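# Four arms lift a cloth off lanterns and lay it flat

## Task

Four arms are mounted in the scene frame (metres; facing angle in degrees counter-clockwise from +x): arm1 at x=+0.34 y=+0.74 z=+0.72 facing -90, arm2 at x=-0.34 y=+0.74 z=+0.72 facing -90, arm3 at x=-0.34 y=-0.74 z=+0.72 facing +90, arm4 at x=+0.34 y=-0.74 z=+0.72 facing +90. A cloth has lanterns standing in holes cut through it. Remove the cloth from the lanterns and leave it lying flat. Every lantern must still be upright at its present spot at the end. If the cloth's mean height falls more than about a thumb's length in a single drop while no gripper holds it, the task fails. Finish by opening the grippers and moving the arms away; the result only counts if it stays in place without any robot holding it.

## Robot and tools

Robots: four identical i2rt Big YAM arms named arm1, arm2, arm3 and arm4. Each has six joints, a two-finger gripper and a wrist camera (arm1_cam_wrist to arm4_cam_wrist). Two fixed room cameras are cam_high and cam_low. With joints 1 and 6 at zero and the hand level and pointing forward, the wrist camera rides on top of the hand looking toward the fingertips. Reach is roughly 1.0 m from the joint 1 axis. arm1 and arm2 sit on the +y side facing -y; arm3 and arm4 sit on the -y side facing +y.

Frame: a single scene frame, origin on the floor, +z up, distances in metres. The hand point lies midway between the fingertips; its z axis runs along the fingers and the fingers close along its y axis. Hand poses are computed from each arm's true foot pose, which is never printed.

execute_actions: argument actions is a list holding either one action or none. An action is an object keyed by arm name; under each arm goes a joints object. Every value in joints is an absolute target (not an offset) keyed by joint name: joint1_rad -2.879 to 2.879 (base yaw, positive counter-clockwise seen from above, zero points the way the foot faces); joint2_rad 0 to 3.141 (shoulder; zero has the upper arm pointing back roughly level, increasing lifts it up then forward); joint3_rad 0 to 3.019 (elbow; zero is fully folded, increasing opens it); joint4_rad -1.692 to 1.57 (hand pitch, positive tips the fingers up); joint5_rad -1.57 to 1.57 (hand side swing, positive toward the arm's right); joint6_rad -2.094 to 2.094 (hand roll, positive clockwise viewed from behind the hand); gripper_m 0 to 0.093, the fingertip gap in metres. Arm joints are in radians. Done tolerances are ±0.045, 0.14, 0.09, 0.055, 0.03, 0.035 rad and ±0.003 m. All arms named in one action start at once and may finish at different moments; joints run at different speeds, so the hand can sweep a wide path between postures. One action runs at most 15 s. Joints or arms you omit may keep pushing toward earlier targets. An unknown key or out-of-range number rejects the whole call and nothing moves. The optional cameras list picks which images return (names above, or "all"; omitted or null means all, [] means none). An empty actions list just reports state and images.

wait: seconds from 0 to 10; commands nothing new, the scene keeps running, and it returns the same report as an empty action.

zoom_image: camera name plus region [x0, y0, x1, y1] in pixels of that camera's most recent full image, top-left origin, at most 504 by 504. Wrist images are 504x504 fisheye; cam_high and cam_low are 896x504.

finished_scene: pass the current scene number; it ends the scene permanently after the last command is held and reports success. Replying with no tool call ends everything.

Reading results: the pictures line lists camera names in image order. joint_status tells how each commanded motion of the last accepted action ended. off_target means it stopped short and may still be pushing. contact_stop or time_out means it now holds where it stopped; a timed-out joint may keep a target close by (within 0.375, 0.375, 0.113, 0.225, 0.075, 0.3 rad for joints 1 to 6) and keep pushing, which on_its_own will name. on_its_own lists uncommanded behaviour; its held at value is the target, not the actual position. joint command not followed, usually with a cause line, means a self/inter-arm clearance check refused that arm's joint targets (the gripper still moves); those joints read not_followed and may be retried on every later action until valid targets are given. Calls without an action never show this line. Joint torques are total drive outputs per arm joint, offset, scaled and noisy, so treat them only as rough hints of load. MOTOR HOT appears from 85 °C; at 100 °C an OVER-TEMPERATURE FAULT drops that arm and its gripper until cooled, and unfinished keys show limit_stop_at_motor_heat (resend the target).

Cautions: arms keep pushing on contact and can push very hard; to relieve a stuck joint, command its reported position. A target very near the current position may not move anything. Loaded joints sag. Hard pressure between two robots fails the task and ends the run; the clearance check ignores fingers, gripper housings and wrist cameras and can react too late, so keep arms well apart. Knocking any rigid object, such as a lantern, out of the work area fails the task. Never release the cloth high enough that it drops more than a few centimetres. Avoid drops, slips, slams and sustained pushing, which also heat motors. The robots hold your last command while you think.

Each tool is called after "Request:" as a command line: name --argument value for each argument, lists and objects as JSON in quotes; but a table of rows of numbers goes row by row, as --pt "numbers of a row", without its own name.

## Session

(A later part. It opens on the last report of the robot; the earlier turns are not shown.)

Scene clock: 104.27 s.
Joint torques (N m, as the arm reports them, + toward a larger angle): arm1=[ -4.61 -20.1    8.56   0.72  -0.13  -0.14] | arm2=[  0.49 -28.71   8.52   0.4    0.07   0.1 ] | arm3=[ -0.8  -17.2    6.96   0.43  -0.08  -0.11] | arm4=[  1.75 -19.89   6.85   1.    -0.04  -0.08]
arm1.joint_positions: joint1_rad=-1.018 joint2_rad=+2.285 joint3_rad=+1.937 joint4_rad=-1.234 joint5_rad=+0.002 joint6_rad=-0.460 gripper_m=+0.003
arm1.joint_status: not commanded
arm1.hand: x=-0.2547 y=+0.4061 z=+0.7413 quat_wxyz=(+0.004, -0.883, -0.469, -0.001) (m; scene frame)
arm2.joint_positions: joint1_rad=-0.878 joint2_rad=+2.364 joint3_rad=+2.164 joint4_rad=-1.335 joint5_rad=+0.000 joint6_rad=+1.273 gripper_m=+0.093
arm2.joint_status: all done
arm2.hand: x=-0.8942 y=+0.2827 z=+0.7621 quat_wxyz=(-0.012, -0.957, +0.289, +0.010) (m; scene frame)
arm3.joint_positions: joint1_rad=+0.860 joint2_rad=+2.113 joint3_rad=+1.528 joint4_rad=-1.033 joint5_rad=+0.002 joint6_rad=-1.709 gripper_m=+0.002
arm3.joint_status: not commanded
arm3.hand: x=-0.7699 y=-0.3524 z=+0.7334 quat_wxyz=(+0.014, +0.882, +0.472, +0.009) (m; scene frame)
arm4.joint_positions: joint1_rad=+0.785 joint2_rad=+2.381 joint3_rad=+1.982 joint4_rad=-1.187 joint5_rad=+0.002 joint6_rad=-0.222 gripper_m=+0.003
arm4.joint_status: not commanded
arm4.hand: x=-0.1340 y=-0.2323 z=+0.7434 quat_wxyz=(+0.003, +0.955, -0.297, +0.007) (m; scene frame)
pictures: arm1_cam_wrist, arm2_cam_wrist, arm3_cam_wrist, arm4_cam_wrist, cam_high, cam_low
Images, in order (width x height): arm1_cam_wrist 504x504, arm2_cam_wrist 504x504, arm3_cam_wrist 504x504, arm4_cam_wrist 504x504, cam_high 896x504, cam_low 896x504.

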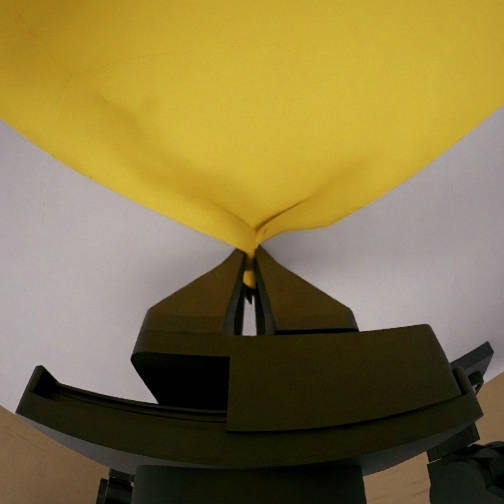

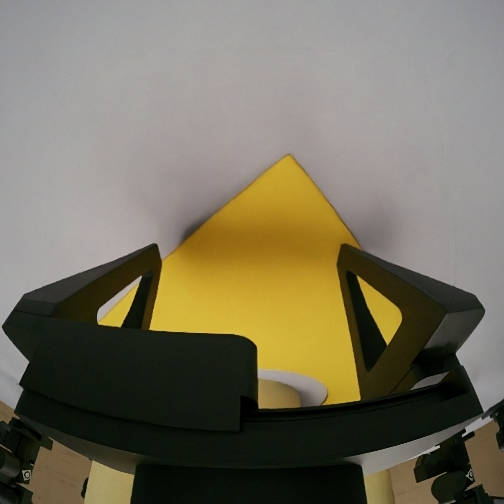

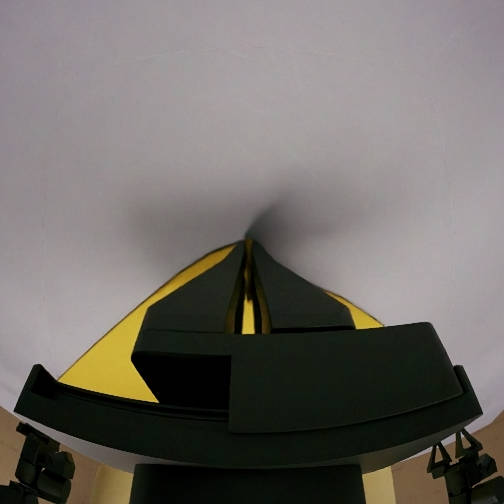

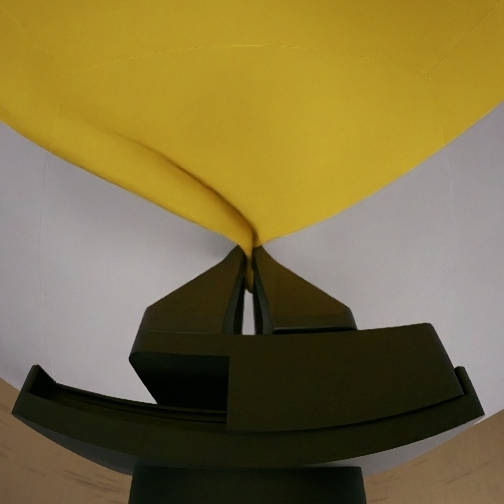

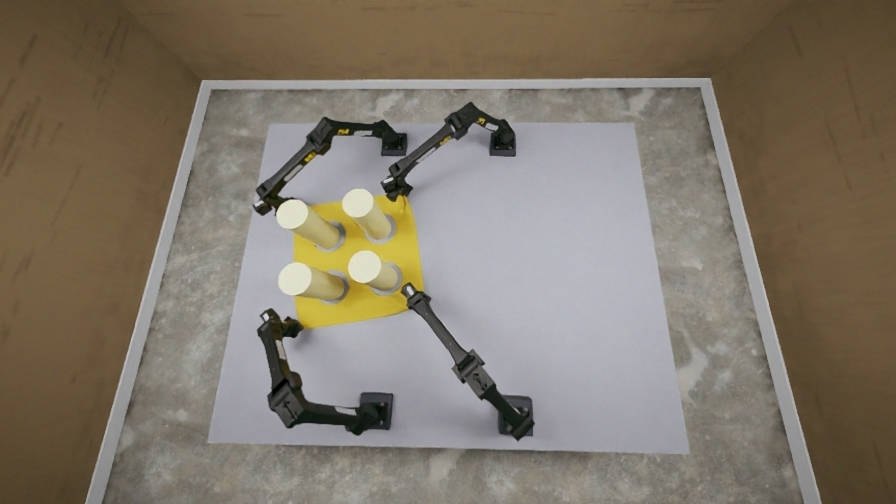

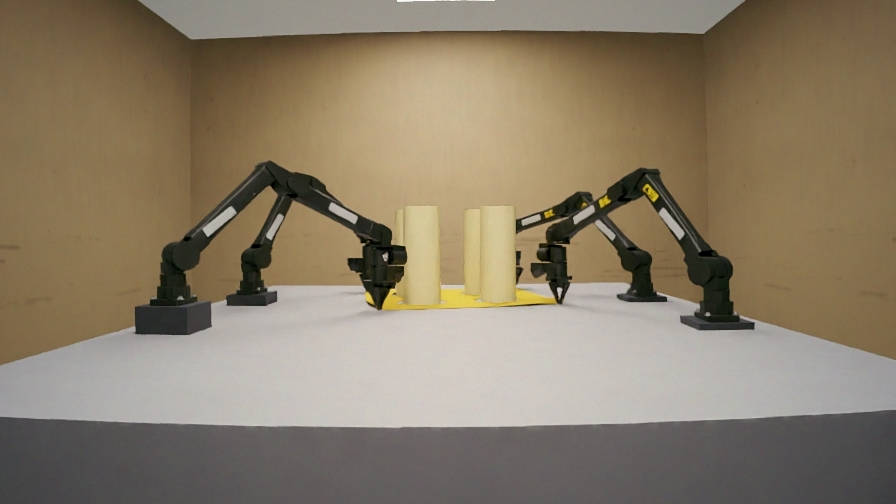

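Request:
execute_actions --actions '[{"arm2": {"joints": {"joint1_rad": -0.908, "joint2_rad": 2.301, "joint6_rad": 1.355}}}]' --cameras '[]'

Request:
execute_actions --actions '[{"arm2": {"joints": {"joint3_rad": 2.118, "joint4_rad": -1.315}}}]' --cameras '["arm2_cam_wrist"]'

Scene clock: 115.00 s.
Joint torques (N m, as the arm reports them, + toward a larger angle): arm1=[ -4.67 -20.01   8.56   0.68  -0.11  -0.16] | arm2=[  0.16 -28.69   8.53   0.45   0.07   0.09] | arm3=[ -0.77 -17.2    6.96   0.42  -0.08  -0.11] | arm4=[  1.75 -19.85   6.87   1.    -0.04  -0.08]
arm1.joint_positions: joint1_rad=-1.018 joint2_rad=+2.285 joint3_rad=+1.937 joint4_rad=-1.234 joint5_rad=+0.002 joint6_rad=-0.460 gripper_m=+0.003
arm1.joint_status: not commanded
arm1.hand: x=-0.2547 y=+0.4061 z=+0.7413 quat_wxyz=(+0.004, -0.883, -0.469, -0.001) (m; scene frame)
arm2.joint_positions: joint1_rad=-0.906 joint2_rad=+2.334 joint3_rad=+2.164 joint4_rad=-1.335 joint5_rad=+0.000 joint6_rad=+1.341 gripper_m=+0.093
arm2.joint_status: all done
arm2.hand: x=-0.9088 y=+0.2964 z=+0.7833 quat_wxyz=(-0.025, -0.942, +0.334, +0.018) (m; scene frame)
arm3.joint_positions: joint1_rad=+0.860 joint2_rad=+2.113 joint3_rad=+1.528 joint4_rad=-1.033 joint5_rad=+0.002 joint6_rad=-1.709 gripper_m=+0.002
arm3.joint_status: not commanded
arm3.hand: x=-0.7699 y=-0.3524 z=+0.7334 quat_wxyz=(+0.014, +0.882, +0.472, +0.009) (m; scene frame)
arm4.joint_positions: joint1_rad=+0.785 joint2_rad=+2.381 joint3_rad=+1.982 joint4_rad=-1.187 joint5_rad=+0.002 joint6_rad=-0.222 gripper_m=+0.003
arm4.joint_status: not commanded
arm4.hand: x=-0.1340 y=-0.2323 z=+0.7434 quat_wxyz=(+0.003, +0.955, -0.297, +0.007) (m; scene frame)
pictures: none
No camera images: the call's "cameras" was empty. Leave "cameras" out to get every camera's image.

Scene clock: 115.67 s.
Joint torques (N m, as the arm reports them, + toward a larger angle): arm1=[ -4.63 -20.24   8.56   0.67  -0.13  -0.15] | arm2=[  0.36 -27.6    8.54   0.55   0.08   0.11] | arm3=[ -0.77 -17.22   6.95   0.42  -0.08  -0.11] | arm4=[  1.9  -19.8    6.83   0.98  -0.04  -0.08]
arm1.joint_positions: joint1_rad=-1.018 joint2_rad=+2.285 joint3_rad=+1.937 joint4_rad=-1.234 joint5_rad=+0.002 joint6_rad=-0.460 gripper_m=+0.003
arm1.joint_status: not commanded
arm1.hand: x=-0.2547 y=+0.4061 z=+0.7413 quat_wxyz=(+0.004, -0.883, -0.469, -0.001) (m; scene frame)
arm2.joint_positions: joint1_rad=-0.906 joint2_rad=+2.329 joint3_rad=+2.109 joint4_rad=-1.324 joint5_rad=+0.000 joint6_rad=+1.341 gripper_m=+0.093
arm2.joint_status: all done
arm2.hand: x=-0.8976 y=+0.3052 z=+0.7657 quat_wxyz=(-0.009, -0.942, +0.335, +0.007) (m; scene frame)
arm3.joint_positions: joint1_rad=+0.860 joint2_rad=+2.113 joint3_rad=+1.528 joint4_rad=-1.033 joint5_rad=+0.002 joint6_rad=-1.709 gripper_m=+0.002
arm3.joint_status: not commanded
arm3.hand: x=-0.7699 y=-0.3524 z=+0.7334 quat_wxyz=(+0.014, +0.882, +0.472, +0.009) (m; scene frame)
arm4.joint_positions: joint1_rad=+0.785 joint2_rad=+2.381 joint3_rad=+1.982 joint4_rad=-1.187 joint5_rad=+0.002 joint6_rad=-0.222 gripper_m=+0.003
arm4.joint_status: not commanded
arm4.hand: x=-0.1340 y=-0.2323 z=+0.7434 quat_wxyz=(+0.003, +0.955, -0.297, +0.007) (m; scene frame)
pictures: arm2_cam_wrist
Images, in order (width x height): arm2_cam_wrist 504x504.

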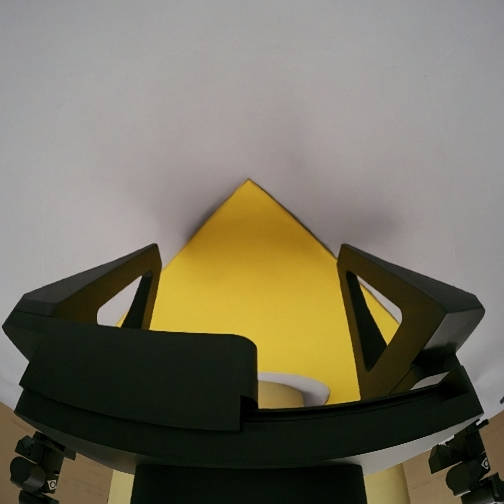

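Request:
execute_actions --actions '[{"arm2": {"joints": {"joint1_rad": -0.888, "joint2_rad": 2.375}}}]' --cameras '["arm2_cam_wrist"]'

Scene clock: 117.53 s.
Joint torques (N m, as the arm reports them, + toward a larger angle): arm1=[ -4.42 -19.98   8.57   0.77  -0.12  -0.16] | arm2=[  0.64 -23.32   8.39   0.52   0.08   0.11] | arm3=[ -0.77 -17.17   6.95   0.42  -0.08  -0.11] | arm4=[  1.74 -19.99   6.83   0.98  -0.05  -0.07]
arm1.joint_positions: joint1_rad=-1.018 joint2_rad=+2.285 joint3_rad=+1.937 joint4_rad=-1.234 joint5_rad=+0.002 joint6_rad=-0.460 gripper_m=+0.003
arm1.joint_status: not commanded
arm1.hand: x=-0.2547 y=+0.4061 z=+0.7413 quat_wxyz=(+0.004, -0.883, -0.469, -0.001) (m; scene frame)
arm2.joint_positions: joint1_rad=-0.896 joint2_rad=+2.347 joint3_rad=+2.109 joint4_rad=-1.324 joint5_rad=+0.000 joint6_rad=+1.341 gripper_m=+0.093
arm2.joint_status: all done
arm2.hand: x=-0.8919 y=+0.3007 z=+0.7539 quat_wxyz=(-0.002, -0.944, +0.330, +0.003) (m; scene frame)
arm3.joint_positions: joint1_rad=+0.860 joint2_rad=+2.113 joint3_rad=+1.528 joint4_rad=-1.033 joint5_rad=+0.002 joint6_rad=-1.709 gripper_m=+0.002
arm3.joint_status: not commanded
arm3.hand: x=-0.7699 y=-0.3524 z=+0.7334 quat_wxyz=(+0.014, +0.882, +0.472, +0.009) (m; scene frame)
arm4.joint_positions: joint1_rad=+0.785 joint2_rad=+2.381 joint3_rad=+1.982 joint4_rad=-1.187 joint5_rad=+0.002 joint6_rad=-0.222 gripper_m=+0.003
arm4.joint_status: not commanded
arm4.hand: x=-0.1340 y=-0.2323 z=+0.7434 quat_wxyz=(+0.003, +0.955, -0.297, +0.007) (m; scene frame)
pictures: arm2_cam_wrist
Images, in order (width x height): arm2_cam_wrist 504x504.

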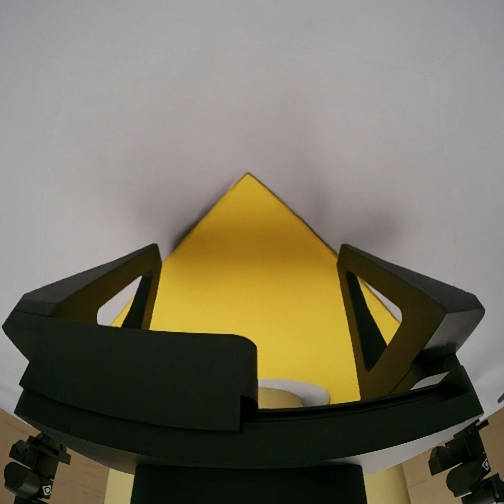

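Request:
execute_actions --actions '[{"arm2": {"joints": {"joint2_rad": 2.415}}}]' --cameras '["arm2_cam_wrist"]'

Scene clock: 118.67 s.
Joint torques (N m, as the arm reports them, + toward a larger angle): arm1=[ -4.66 -20.11   8.58   0.71  -0.12  -0.15] | arm2=[  0.71 -21.44   8.28   0.33   0.07   0.09] | arm3=[ -0.82 -17.18   6.95   0.41  -0.08  -0.11] | arm4=[  1.69 -19.86   6.85   1.03  -0.04  -0.09]
arm1.joint_positions: joint1_rad=-1.018 joint2_rad=+2.285 joint3_rad=+1.937 joint4_rad=-1.234 joint5_rad=+0.002 joint6_rad=-0.460 gripper_m=+0.003
arm1.joint_status: not commanded
arm1.hand: x=-0.2547 y=+0.4061 z=+0.7413 quat_wxyz=(+0.004, -0.883, -0.469, -0.001) (m; scene frame)
arm2.joint_positions: joint1_rad=-0.896 joint2_rad=+2.368 joint3_rad=+2.110 joint4_rad=-1.320 joint5_rad=+0.000 joint6_rad=+1.343 gripper_m=+0.093
arm2.joint_status: all done
arm2.hand: x=-0.8906 y=+0.3018 z=+0.7396 quat_wxyz=(+0.005, -0.944, +0.331, -0.002) (m; scene frame)
arm3.joint_positions: joint1_rad=+0.860 joint2_rad=+2.113 joint3_rad=+1.528 joint4_rad=-1.033 joint5_rad=+0.002 joint6_rad=-1.709 gripper_m=+0.002
arm3.joint_status: not commanded
arm3.hand: x=-0.7699 y=-0.3524 z=+0.7334 quat_wxyz=(+0.014, +0.882, +0.472, +0.009) (m; scene frame)
arm4.joint_positions: joint1_rad=+0.785 joint2_rad=+2.381 joint3_rad=+1.982 joint4_rad=-1.187 joint5_rad=+0.002 joint6_rad=-0.222 gripper_m=+0.003
arm4.joint_status: not commanded
arm4.hand: x=-0.1340 y=-0.2323 z=+0.7434 quat_wxyz=(+0.003, +0.955, -0.297, +0.007) (m; scene frame)
pictures: arm2_cam_wrist
Images, in order (width x height): arm2_cam_wrist 504x504.

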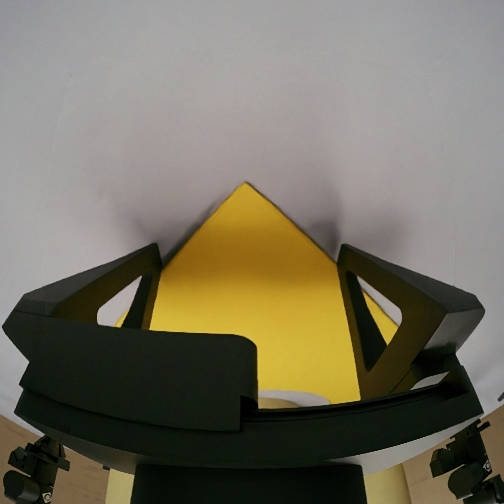

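Request:
zoom_image --camera "arm2_cam_wrist" --region '[100, 160, 400, 340]'

Region (100, 160, 400, 340) of arm2_cam_wrist's 504x504 image, scaled by 1.680, with more detail than that image has; it fills the top 302 rows of this view, and the rest is white.

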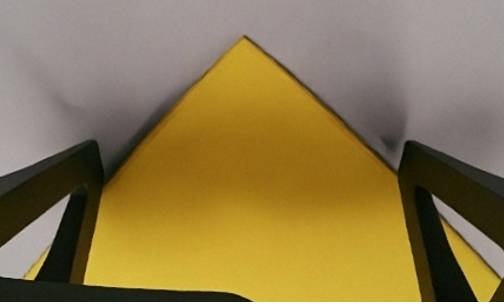

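Request:
execute_actions --actions '[{"arm2": {"joints": {"gripper_m": 0.04}}}]' --cameras '["arm2_cam_wrist"]'

Scene clock: 119.90 s.
Joint torques (N m, as the arm reports them, + toward a larger angle): arm1=[ -4.87 -20.     8.51   0.76  -0.13  -0.15] | arm2=[  0.73 -21.44   8.27   0.19   0.08   0.09] | arm3=[ -0.81 -17.16   6.96   0.41  -0.08  -0.11] | arm4=[  1.65 -19.9    6.84   0.98  -0.05  -0.08]
arm1.joint_positions: joint1_rad=-1.018 joint2_rad=+2.285 joint3_rad=+1.937 joint4_rad=-1.234 joint5_rad=+0.002 joint6_rad=-0.460 gripper_m=+0.003
arm1.joint_status: not commanded
arm1.hand: x=-0.2547 y=+0.4061 z=+0.7413 quat_wxyz=(+0.004, -0.883, -0.469, -0.001) (m; scene frame)
arm2.joint_positions: joint1_rad=-0.896 joint2_rad=+2.368 joint3_rad=+2.110 joint4_rad=-1.318 joint5_rad=+0.000 joint6_rad=+1.343 gripper_m=+0.040
arm2.joint_status: all done
arm2.hand: x=-0.8911 y=+0.3014 z=+0.7396 quat_wxyz=(+0.004, -0.944, +0.331, -0.001) (m; scene frame)
arm3.joint_positions: joint1_rad=+0.860 joint2_rad=+2.113 joint3_rad=+1.528 joint4_rad=-1.033 joint5_rad=+0.002 joint6_rad=-1.709 gripper_m=+0.002
arm3.joint_status: not commanded
arm3.hand: x=-0.7699 y=-0.3524 z=+0.7334 quat_wxyz=(+0.014, +0.882, +0.472, +0.009) (m; scene frame)
arm4.joint_positions: joint1_rad=+0.785 joint2_rad=+2.381 joint3_rad=+1.982 joint4_rad=-1.187 joint5_rad=+0.002 joint6_rad=-0.222 gripper_m=+0.003
arm4.joint_status: not commanded
arm4.hand: x=-0.1340 y=-0.2323 z=+0.7434 quat_wxyz=(+0.003, +0.955, -0.297, +0.007) (m; scene frame)
pictures: arm2_cam_wrist
Images, in order (width x height): arm2_cam_wrist 504x504.

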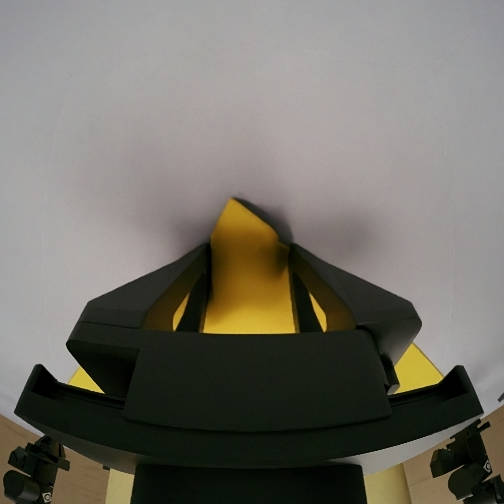

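The corner is buckling between the fingers; closing fully now.

Request:
execute_actions --actions '[{"arm2": {"joints": {"gripper_m": 0.0}}}]'

Scene clock: 120.73 s.
Joint torques (N m, as the arm reports them, + toward a larger angle): arm1=[ -4.72 -19.98   8.61   0.7   -0.11  -0.16] | arm2=[  0.8  -21.58   8.3    0.29   0.07   0.09] | arm3=[ -0.75 -17.21   6.96   0.42  -0.08  -0.11] | arm4=[  1.8  -19.78   6.88   1.    -0.04  -0.08]
arm1.joint_positions: joint1_rad=-1.018 joint2_rad=+2.285 joint3_rad=+1.937 joint4_rad=-1.233 joint5_rad=+0.002 joint6_rad=-0.460 gripper_m=+0.003
arm1.joint_status: not commanded
arm1.hand: x=-0.2548 y=+0.4060 z=+0.7413 quat_wxyz=(+0.004, -0.883, -0.469, -0.001) (m; scene frame)
arm2.joint_positions: joint1_rad=-0.896 joint2_rad=+2.368 joint3_rad=+2.110 joint4_rad=-1.319 joint5_rad=+0.000 joint6_rad=+1.343 gripper_m=+0.004
arm2.joint_status: gripper_m off_target (ended at +0.004, target +0.000)
arm2.hand: x=-0.8908 y=+0.3017 z=+0.7396 quat_wxyz=(+0.005, -0.944, +0.331, -0.001) (m; scene frame)
arm3.joint_positions: joint1_rad=+0.860 joint2_rad=+2.113 joint3_rad=+1.528 joint4_rad=-1.033 joint5_rad=+0.002 joint6_rad=-1.709 gripper_m=+0.002
arm3.joint_status: not commanded
arm3.hand: x=-0.7699 y=-0.3524 z=+0.7334 quat_wxyz=(+0.014, +0.882, +0.472, +0.009) (m; scene frame)
arm4.joint_positions: joint1_rad=+0.785 joint2_rad=+2.381 joint3_rad=+1.982 joint4_rad=-1.187 joint5_rad=+0.002 joint6_rad=-0.222 gripper_m=+0.003
arm4.joint_status: not commanded
arm4.hand: x=-0.1340 y=-0.2323 z=+0.7434 quat_wxyz=(+0.003, +0.955, -0.297, +0.007) (m; scene frame)
pictures: arm1_cam_wrist, arm2_cam_wrist, arm3_cam_wrist, arm4_cam_wrist, cam_high, cam_low
Images, in order (width x height): arm1_cam_wrist 504x504, arm2_cam_wrist 504x504, arm3_cam_wrist 504x504, arm4_cam_wrist 504x504, cam_high 896x504, cam_low 896x504.

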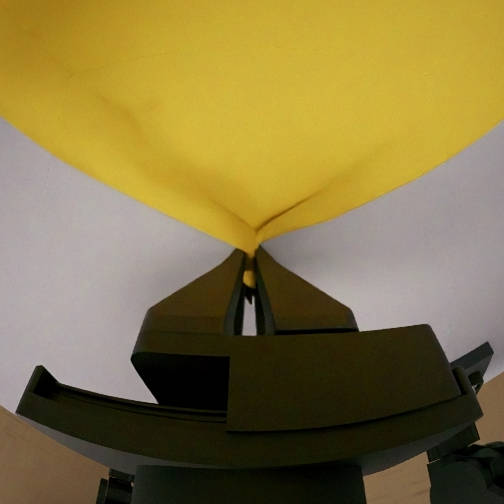

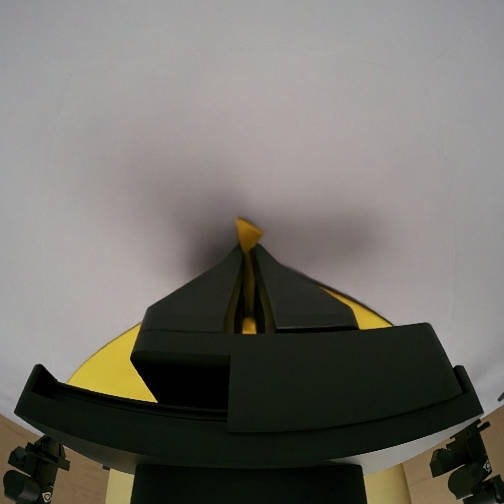

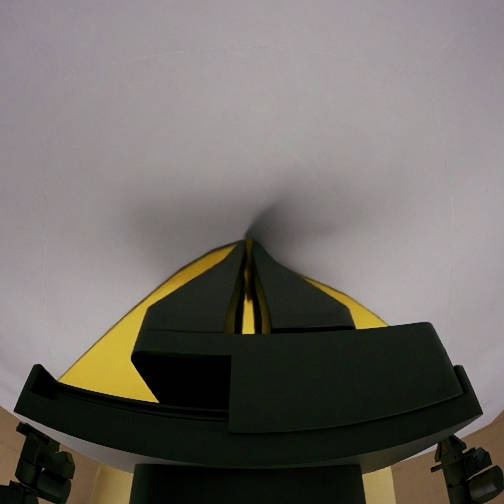

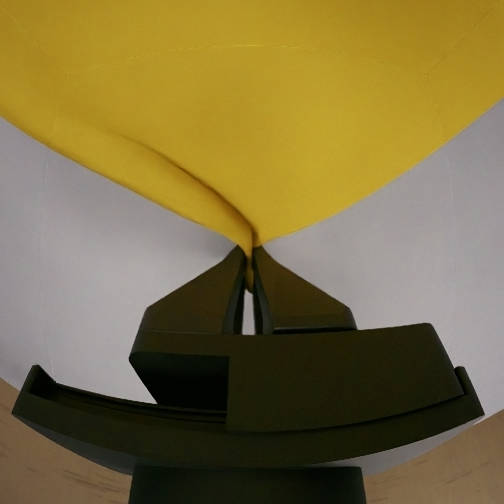

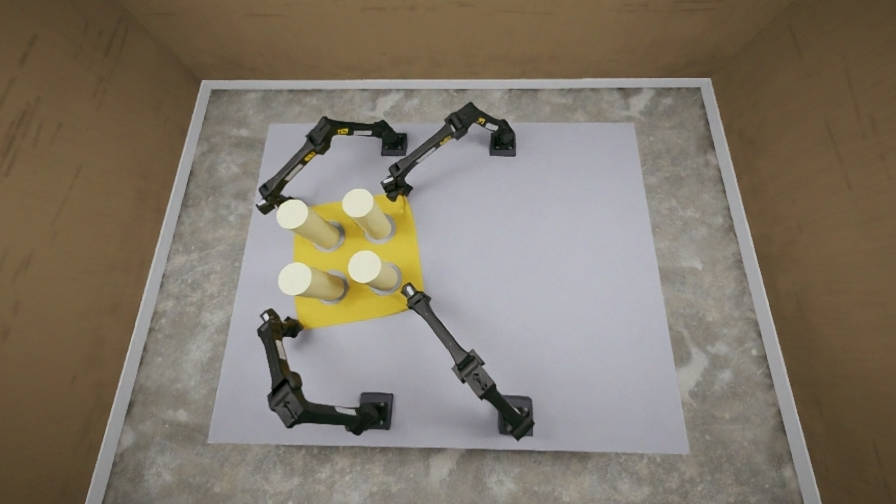

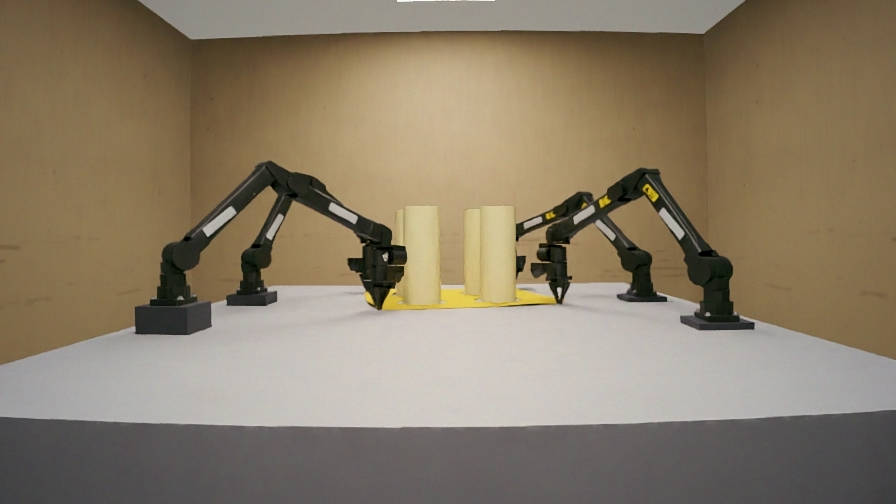

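All four corners are pinched. I'm starting the synchronized lift with a small first step.

Request:
execute_actions --actions '[{"arm1": {"joints": {"joint1_rad": -1.018, "joint2_rad": 2.177, "joint3_rad": 1.919}}, "arm2": {"joints": {"joint1_rad": -0.896, "joint2_rad": 2.263, "joint3_rad": 2.093}}, "arm3": {"joints": {"joint1_rad": 0.860, "joint2_rad": 1.991, "joint3_rad": 1.505}}, "arm4": {"joints": {"joint1_rad": 0.785, "joint2_rad": 2.269, "joint3_rad": 1.955}}}]'

Scene clock: 144.47 s.
Joint torques (N m, as the arm reports them, + toward a larger angle): arm1=[ -5.31 -22.11   8.68   0.61  -0.13  -0.15] | arm2=[ -0.07 -26.99   8.68   0.39   0.23   0.09] | arm3=[ -1.1  -17.32   7.83   0.54  -0.17  -0.1 ] | arm4=[  1.11 -23.25   7.27   0.93   0.01  -0.07]
arm1.joint_positions: joint1_rad=-1.018 joint2_rad=+2.191 joint3_rad=+1.911 joint4_rad=-1.228 joint5_rad=+0.002 joint6_rad=-0.460 gripper_m=+0.003
arm1.joint_status: all done
arm1.hand: x=-0.2560 y=+0.4050 z=+0.7930 quat_wxyz=(+0.003, -0.883, -0.469, +0.035) (m; scene frame)
arm2.joint_positions: joint1_rad=-0.894 joint2_rad=+2.290 joint3_rad=+2.082 joint4_rad=-1.319 joint5_rad=-0.004 joint6_rad=+1.343 gripper_m=+0.004
arm2.joint_status: all done
arm2.hand: x=-0.8891 y=+0.3009 z=+0.7822 quat_wxyz=(-0.017, -0.944, +0.330, +0.010) (m; scene frame)
arm3.joint_positions: joint1_rad=+0.860 joint2_rad=+1.979 joint3_rad=+1.497 joint4_rad=-1.031 joint5_rad=+0.004 joint6_rad=-1.710 gripper_m=+0.002
arm3.joint_status: all done
arm3.hand: x=-0.7732 y=-0.3495 z=+0.7990 quat_wxyz=(-0.036, +0.881, +0.472, -0.008) (m; scene frame)
arm4.joint_positions: joint1_rad=+0.785 joint2_rad=+2.281 joint3_rad=+1.959 joint4_rad=-1.182 joint5_rad=+0.000 joint6_rad=-0.222 gripper_m=+0.003
arm4.joint_status: all done
arm4.hand: x=-0.1393 y=-0.2269 z=+0.8021 quat_wxyz=(-0.016, +0.954, -0.297, -0.029) (m; scene frame)
pictures: arm1_cam_wrist, arm2_cam_wrist, arm3_cam_wrist, arm4_cam_wrist, cam_high, cam_low
Images, in order (width x height): arm1_cam_wrist 504x504, arm2_cam_wrist 504x504, arm3_cam_wrist 504x504, arm4_cam_wrist 504x504, cam_high 896x504, cam_low 896x504.

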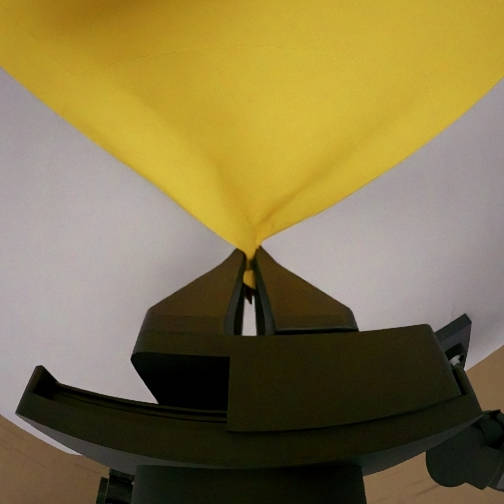

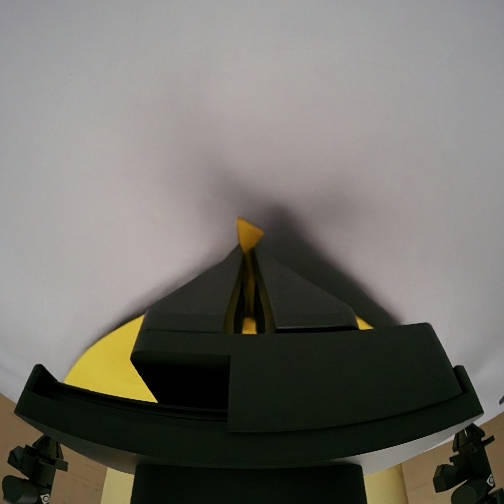

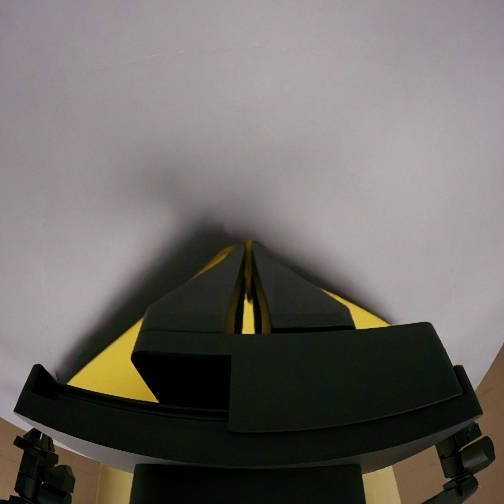

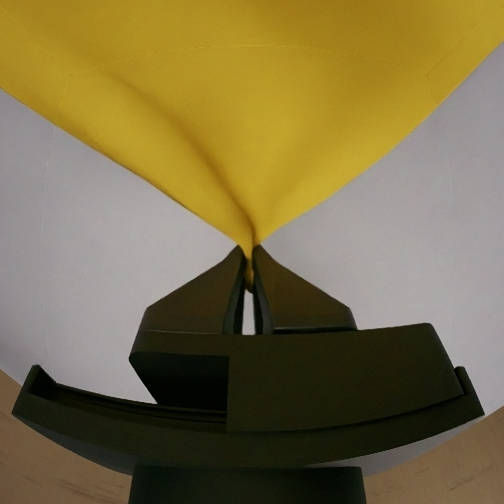

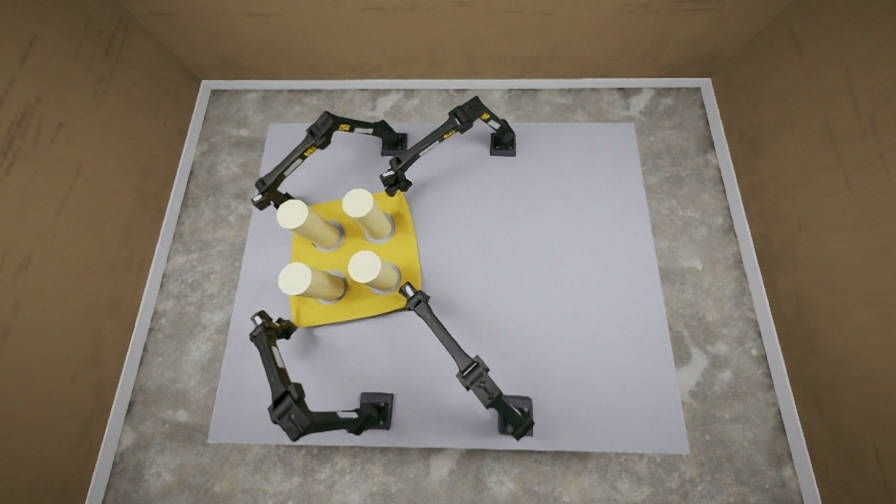

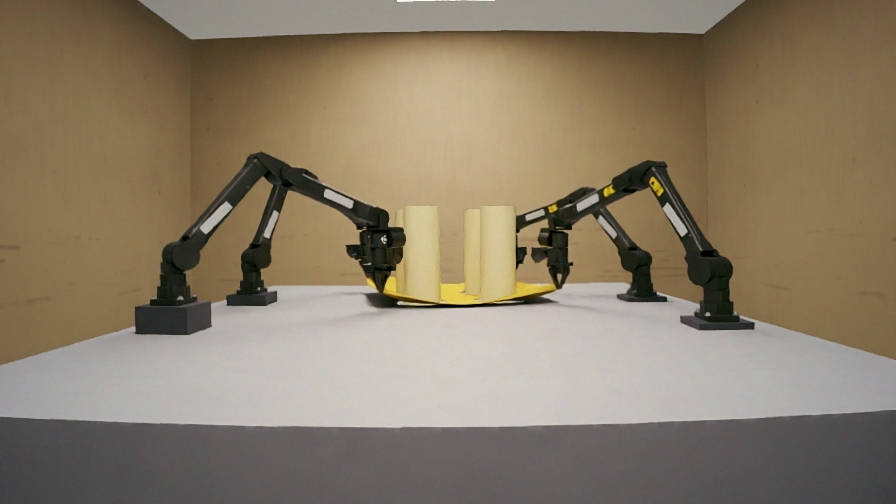

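Request:
zoom_image --camera "cam_high" --region '[230, 160, 470, 350]'

Request:
zoom_image --camera "cam_low" --region '[330, 180, 600, 330]'

Region (230, 160, 470, 350) of cam_high's 896x504 image, scaled by 2.100, with more detail than that image has; it fills the top 399 rows of this view, and the rest is white.

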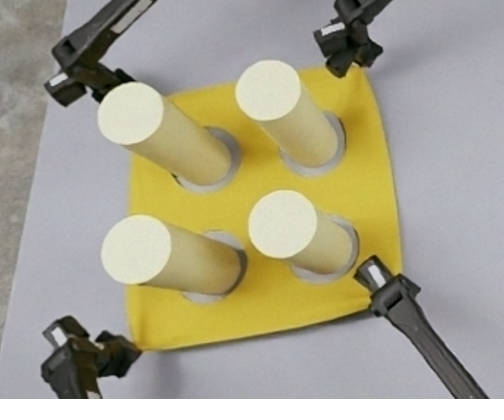

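Region (330, 180, 600, 330) of cam_low's 896x504 image, scaled by 1.867, with more detail than that image has.

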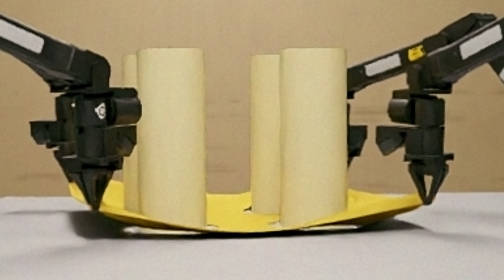

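Request:
execute_actions --actions '[{"arm1": {"joints": {"joint2_rad": 2.062, "joint3_rad": 1.901}}, "arm2": {"joints": {"joint2_rad": 2.142, "joint3_rad": 2.080}}, "arm3": {"joints": {"joint2_rad": 1.865, "joint3_rad": 1.474}}, "arm4": {"joints": {"joint2_rad": 2.149, "joint3_rad": 1.906}}}]' --cameras '["cam_high", "cam_low"]'

Scene clock: 147.33 s.
Joint torques (N m, as the arm reports them, + toward a larger angle): arm1=[ -5.46 -20.84   9.26   0.74  -0.06  -0.15] | arm2=[ -0.24 -24.15   9.71   0.64   0.29   0.07] | arm3=[ -0.91 -16.35   8.65   0.7   -0.24  -0.09] | arm4=[  1.14 -21.47   7.84   1.06   0.01  -0.08]
arm1.joint_positions: joint1_rad=-1.018 joint2_rad=+2.068 joint3_rad=+1.889 joint4_rad=-1.227 joint5_rad=+0.000 joint6_rad=-0.460 gripper_m=+0.003
arm1.joint_status: all done
arm1.hand: x=-0.2539 y=+0.4053 z=+0.8649 quat_wxyz=(+0.001, -0.880, -0.468, +0.086) (m; scene frame)
arm2.joint_positions: joint1_rad=-0.892 joint2_rad=+2.147 joint3_rad=+2.059 joint4_rad=-1.319 joint5_rad=-0.005 joint6_rad=+1.343 gripper_m=+0.004
arm2.joint_status: all done
arm2.hand: x=-0.8872 y=+0.2998 z=+0.8712 quat_wxyz=(-0.068, -0.941, +0.328, +0.042) (m; scene frame)
arm3.joint_positions: joint1_rad=+0.859 joint2_rad=+1.853 joint3_rad=+1.460 joint4_rad=-1.031 joint5_rad=+0.006 joint6_rad=-1.710 gripper_m=+0.002
arm3.joint_status: all done
arm3.hand: x=-0.7677 y=-0.3536 z=+0.8559 quat_wxyz=(-0.078, +0.879, +0.470, -0.022) (m; scene frame)
arm4.joint_positions: joint1_rad=+0.785 joint2_rad=+2.156 joint3_rad=+1.908 joint4_rad=-1.179 joint5_rad=+0.000 joint6_rad=-0.222 gripper_m=+0.003
arm4.joint_status: all done
arm4.hand: x=-0.1354 y=-0.2310 z=+0.8667 quat_wxyz=(-0.036, +0.953, -0.296, -0.062) (m; scene frame)
pictures: cam_high, cam_low
Images, in order (width x height): cam_high 896x504, cam_low 896x504.

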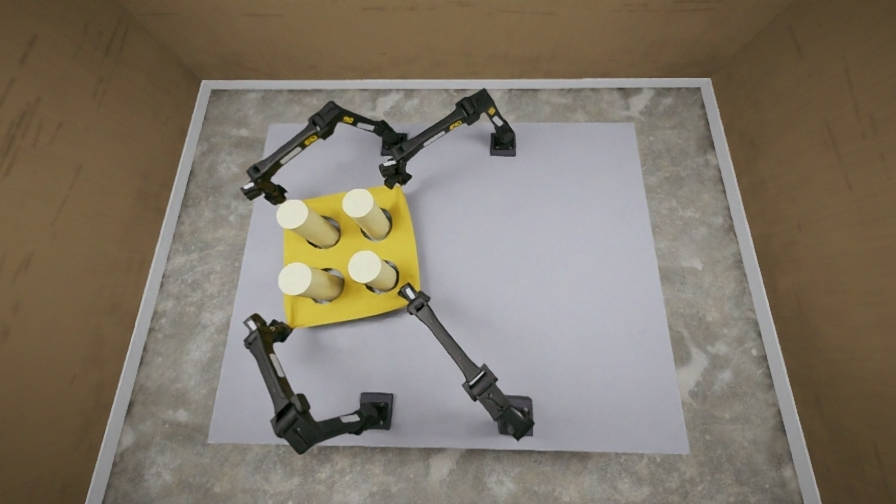

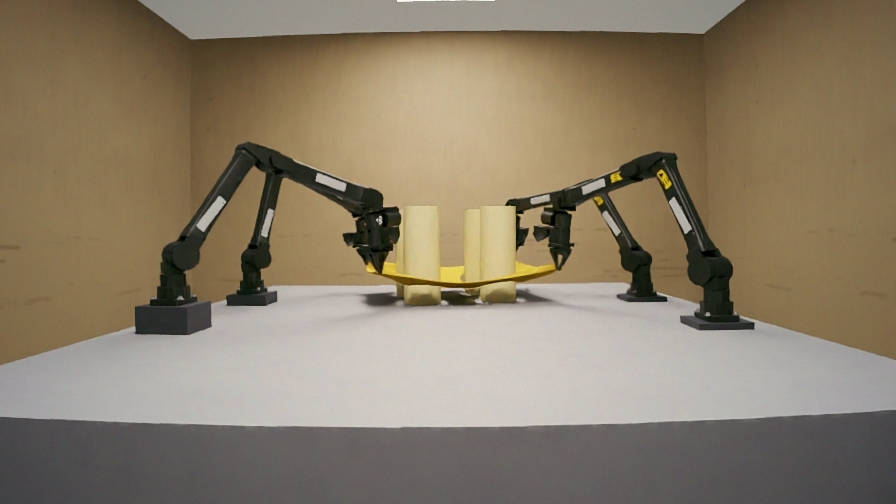

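Request:
zoom_image --camera "cam_high" --region '[230, 160, 470, 350]'

Request:
zoom_image --camera "cam_low" --region '[330, 180, 600, 330]'

Region (230, 160, 470, 350) of cam_high's 896x504 image, scaled by 2.100, with more detail than that image has; it fills the top 399 rows of this view, and the rest is white.

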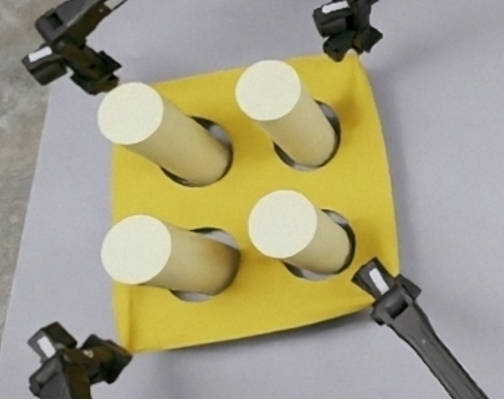

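Region (330, 180, 600, 330) of cam_low's 896x504 image, scaled by 1.867, with more detail than that image has.

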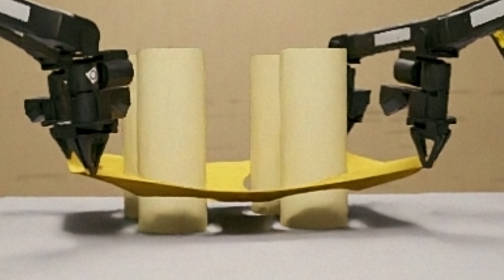

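Request:
execute_actions --actions '[{"arm1": {"joints": {"joint2_rad": 1.955, "joint3_rad": 1.930}}, "arm2": {"joints": {"joint1_rad": -0.902, "joint2_rad": 2.056, "joint3_rad": 2.110}}, "arm3": {"joints": {"joint2_rad": 1.728, "joint3_rad": 1.476}}, "arm4": {"joints": {"joint2_rad": 2.029, "joint3_rad": 1.899}}}]' --cameras '["arm1_cam_wrist", "arm4_cam_wrist", "cam_high", "cam_low"]'

Scene clock: 152.27 s.
Joint torques (N m, as the arm reports them, + toward a larger angle): arm1=[ -5.53 -19.89  11.81   0.86  -0.06  -0.16] | arm2=[ -0.59 -24.98  11.96   0.77   0.28   0.07] | arm3=[ -1.1  -14.77   9.38   0.9   -0.22  -0.08] | arm4=[  1.16 -20.12   7.97   1.19   0.02  -0.07]
arm1.joint_positions: joint1_rad=-1.018 joint2_rad=+1.965 joint3_rad=+1.889 joint4_rad=-1.227 joint5_rad=+0.000 joint6_rad=-0.460 gripper_m=+0.003
arm1.joint_status: all done
arm1.hand: x=-0.2511 y=+0.4064 z=+0.9326 quat_wxyz=(-0.001, -0.875, -0.465, +0.137) (m; scene frame)
arm2.joint_positions: joint1_rad=-0.892 joint2_rad=+2.078 joint3_rad=+2.059 joint4_rad=-1.319 joint5_rad=-0.005 joint6_rad=+1.343 gripper_m=+0.004
arm2.joint_status: all done
arm2.hand: x=-0.8857 y=+0.3008 z=+0.9184 quat_wxyz=(-0.097, -0.938, +0.327, +0.060) (m; scene frame)
arm3.joint_positions: joint1_rad=+0.859 joint2_rad=+1.719 joint3_rad=+1.460 joint4_rad=-1.031 joint5_rad=+0.006 joint6_rad=-1.710 gripper_m=+0.002
arm3.joint_status: all done
arm3.hand: x=-0.7679 y=-0.3540 z=+0.9310 quat_wxyz=(-0.141, +0.872, +0.467, -0.045) (m; scene frame)
arm4.joint_positions: joint1_rad=+0.785 joint2_rad=+2.032 joint3_rad=+1.900 joint4_rad=-1.179 joint5_rad=+0.000 joint6_rad=-0.222 gripper_m=+0.003
arm4.joint_status: all done
arm4.hand: x=-0.1353 y=-0.2311 z=+0.9466 quat_wxyz=(-0.064, +0.947, -0.294, -0.112) (m; scene frame)
pictures: arm1_cam_wrist, arm4_cam_wrist, cam_high, cam_low
Images, in order (width x height): arm1_cam_wrist 504x504, arm4_cam_wrist 504x504, cam_high 896x504, cam_low 896x504.

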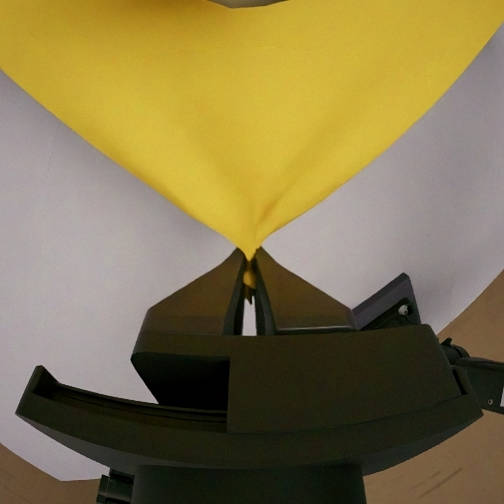

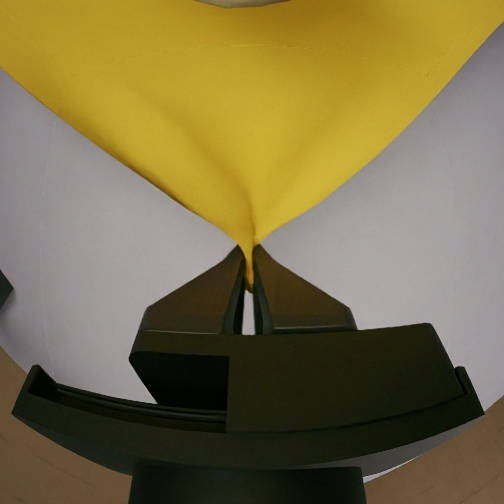

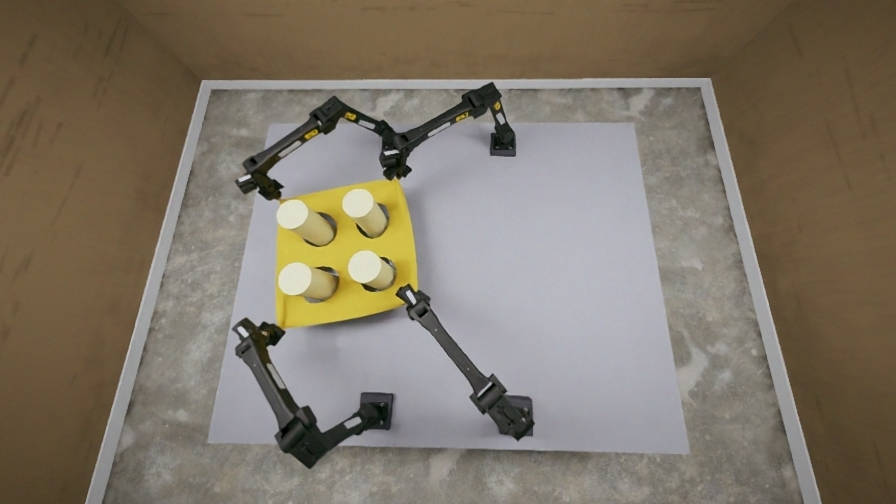

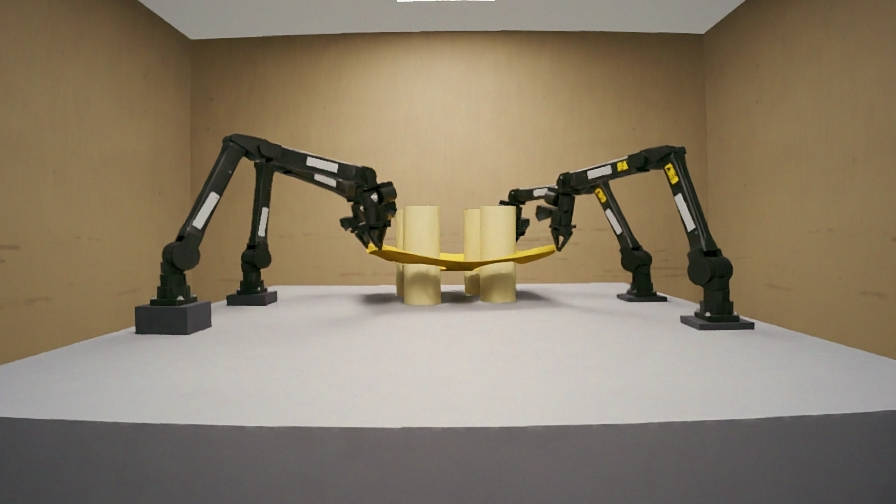

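Request:
execute_actions --actions '[{"arm1": {"joints": {"joint2_rad": 1.869, "joint3_rad": 1.980}}, "arm2": {"joints": {"joint2_rad": 1.970, "joint3_rad": 2.168}}, "arm3": {"joints": {"joint2_rad": 1.618, "joint3_rad": 1.518}}, "arm4": {"joints": {"joint2_rad": 1.938, "joint3_rad": 1.950}}}]' --cameras '["arm1_cam_wrist", "arm4_cam_wrist", "cam_high", "cam_low"]'

Scene clock: 154.73 s.
Joint torques (N m, as the arm reports them, + toward a larger angle): arm1=[ -5.49 -19.73  12.5    1.09  -0.04  -0.13] | arm2=[ -0.5  -22.68  11.95   1.11   0.27   0.06] | arm3=[ -1.26 -13.87  11.3    1.16  -0.23  -0.07] | arm4=[  0.91 -20.85  12.52   1.28   0.03  -0.07]
arm1.joint_positions: joint1_rad=-1.018 joint2_rad=+1.884 joint3_rad=+1.932 joint4_rad=-1.227 joint5_rad=+0.000 joint6_rad=-0.460 gripper_m=+0.003
arm1.joint_status: all done
arm1.hand: x=-0.2528 y=+0.4049 z=+1.0060 quat_wxyz=(-0.002, -0.865, -0.460, +0.199) (m; scene frame)
arm2.joint_positions: joint1_rad=-0.892 joint2_rad=+1.978 joint3_rad=+2.120 joint4_rad=-1.319 joint5_rad=-0.005 joint6_rad=+1.343 gripper_m=+0.004
arm2.joint_status: all done
arm2.hand: x=-0.8879 y=+0.2987 z=+1.0146 quat_wxyz=(-0.164, -0.927, +0.322, +0.103) (m; scene frame)
arm3.joint_positions: joint1_rad=+0.859 joint2_rad=+1.608 joint3_rad=+1.478 joint4_rad=-1.031 joint5_rad=+0.006 joint6_rad=-1.710 gripper_m=+0.002
arm3.joint_status: all done
arm3.hand: x=-0.7659 y=-0.3565 z=+1.0014 quat_wxyz=(-0.200, +0.862, +0.461, -0.067) (m; scene frame)
arm4.joint_positions: joint1_rad=+0.785 joint2_rad=+1.954 joint3_rad=+1.900 joint4_rad=-1.179 joint5_rad=+0.000 joint6_rad=-0.222 gripper_m=+0.003
arm4.joint_status: all done
arm4.hand: x=-0.1328 y=-0.2337 z=+0.9987 quat_wxyz=(-0.084, +0.941, -0.293, -0.146) (m; scene frame)
pictures: arm1_cam_wrist, arm4_cam_wrist, cam_high, cam_low
Images, in order (width x height): arm1_cam_wrist 504x504, arm4_cam_wrist 504x504, cam_high 896x504, cam_low 896x504.

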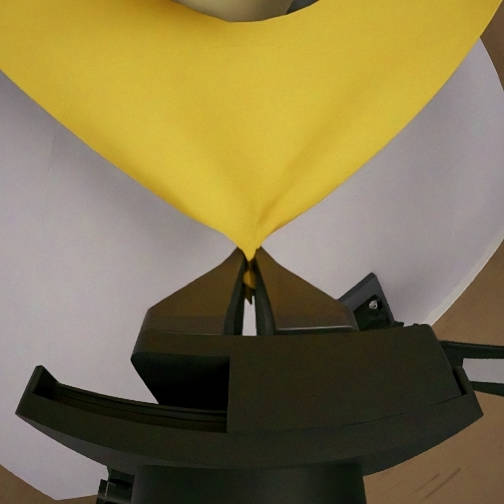

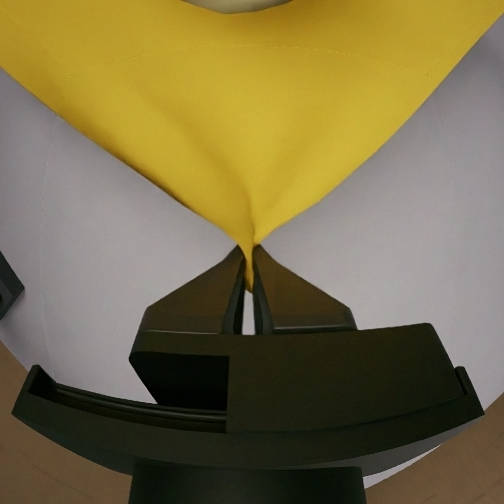

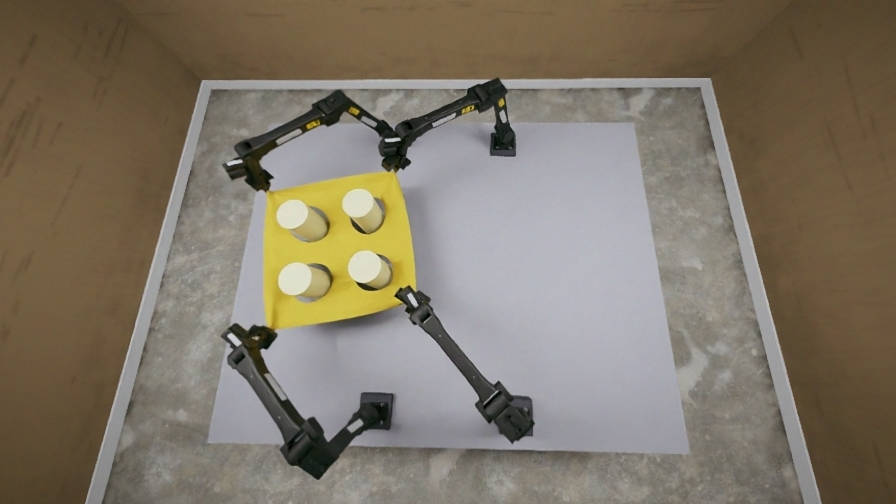

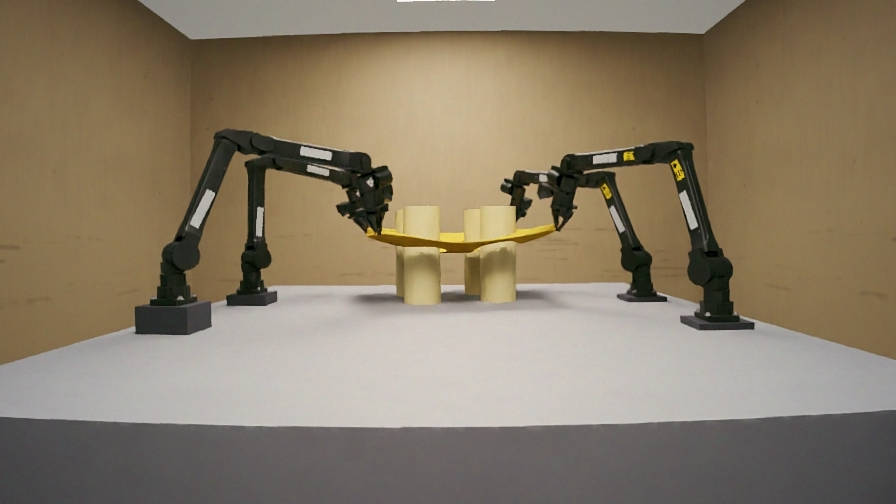

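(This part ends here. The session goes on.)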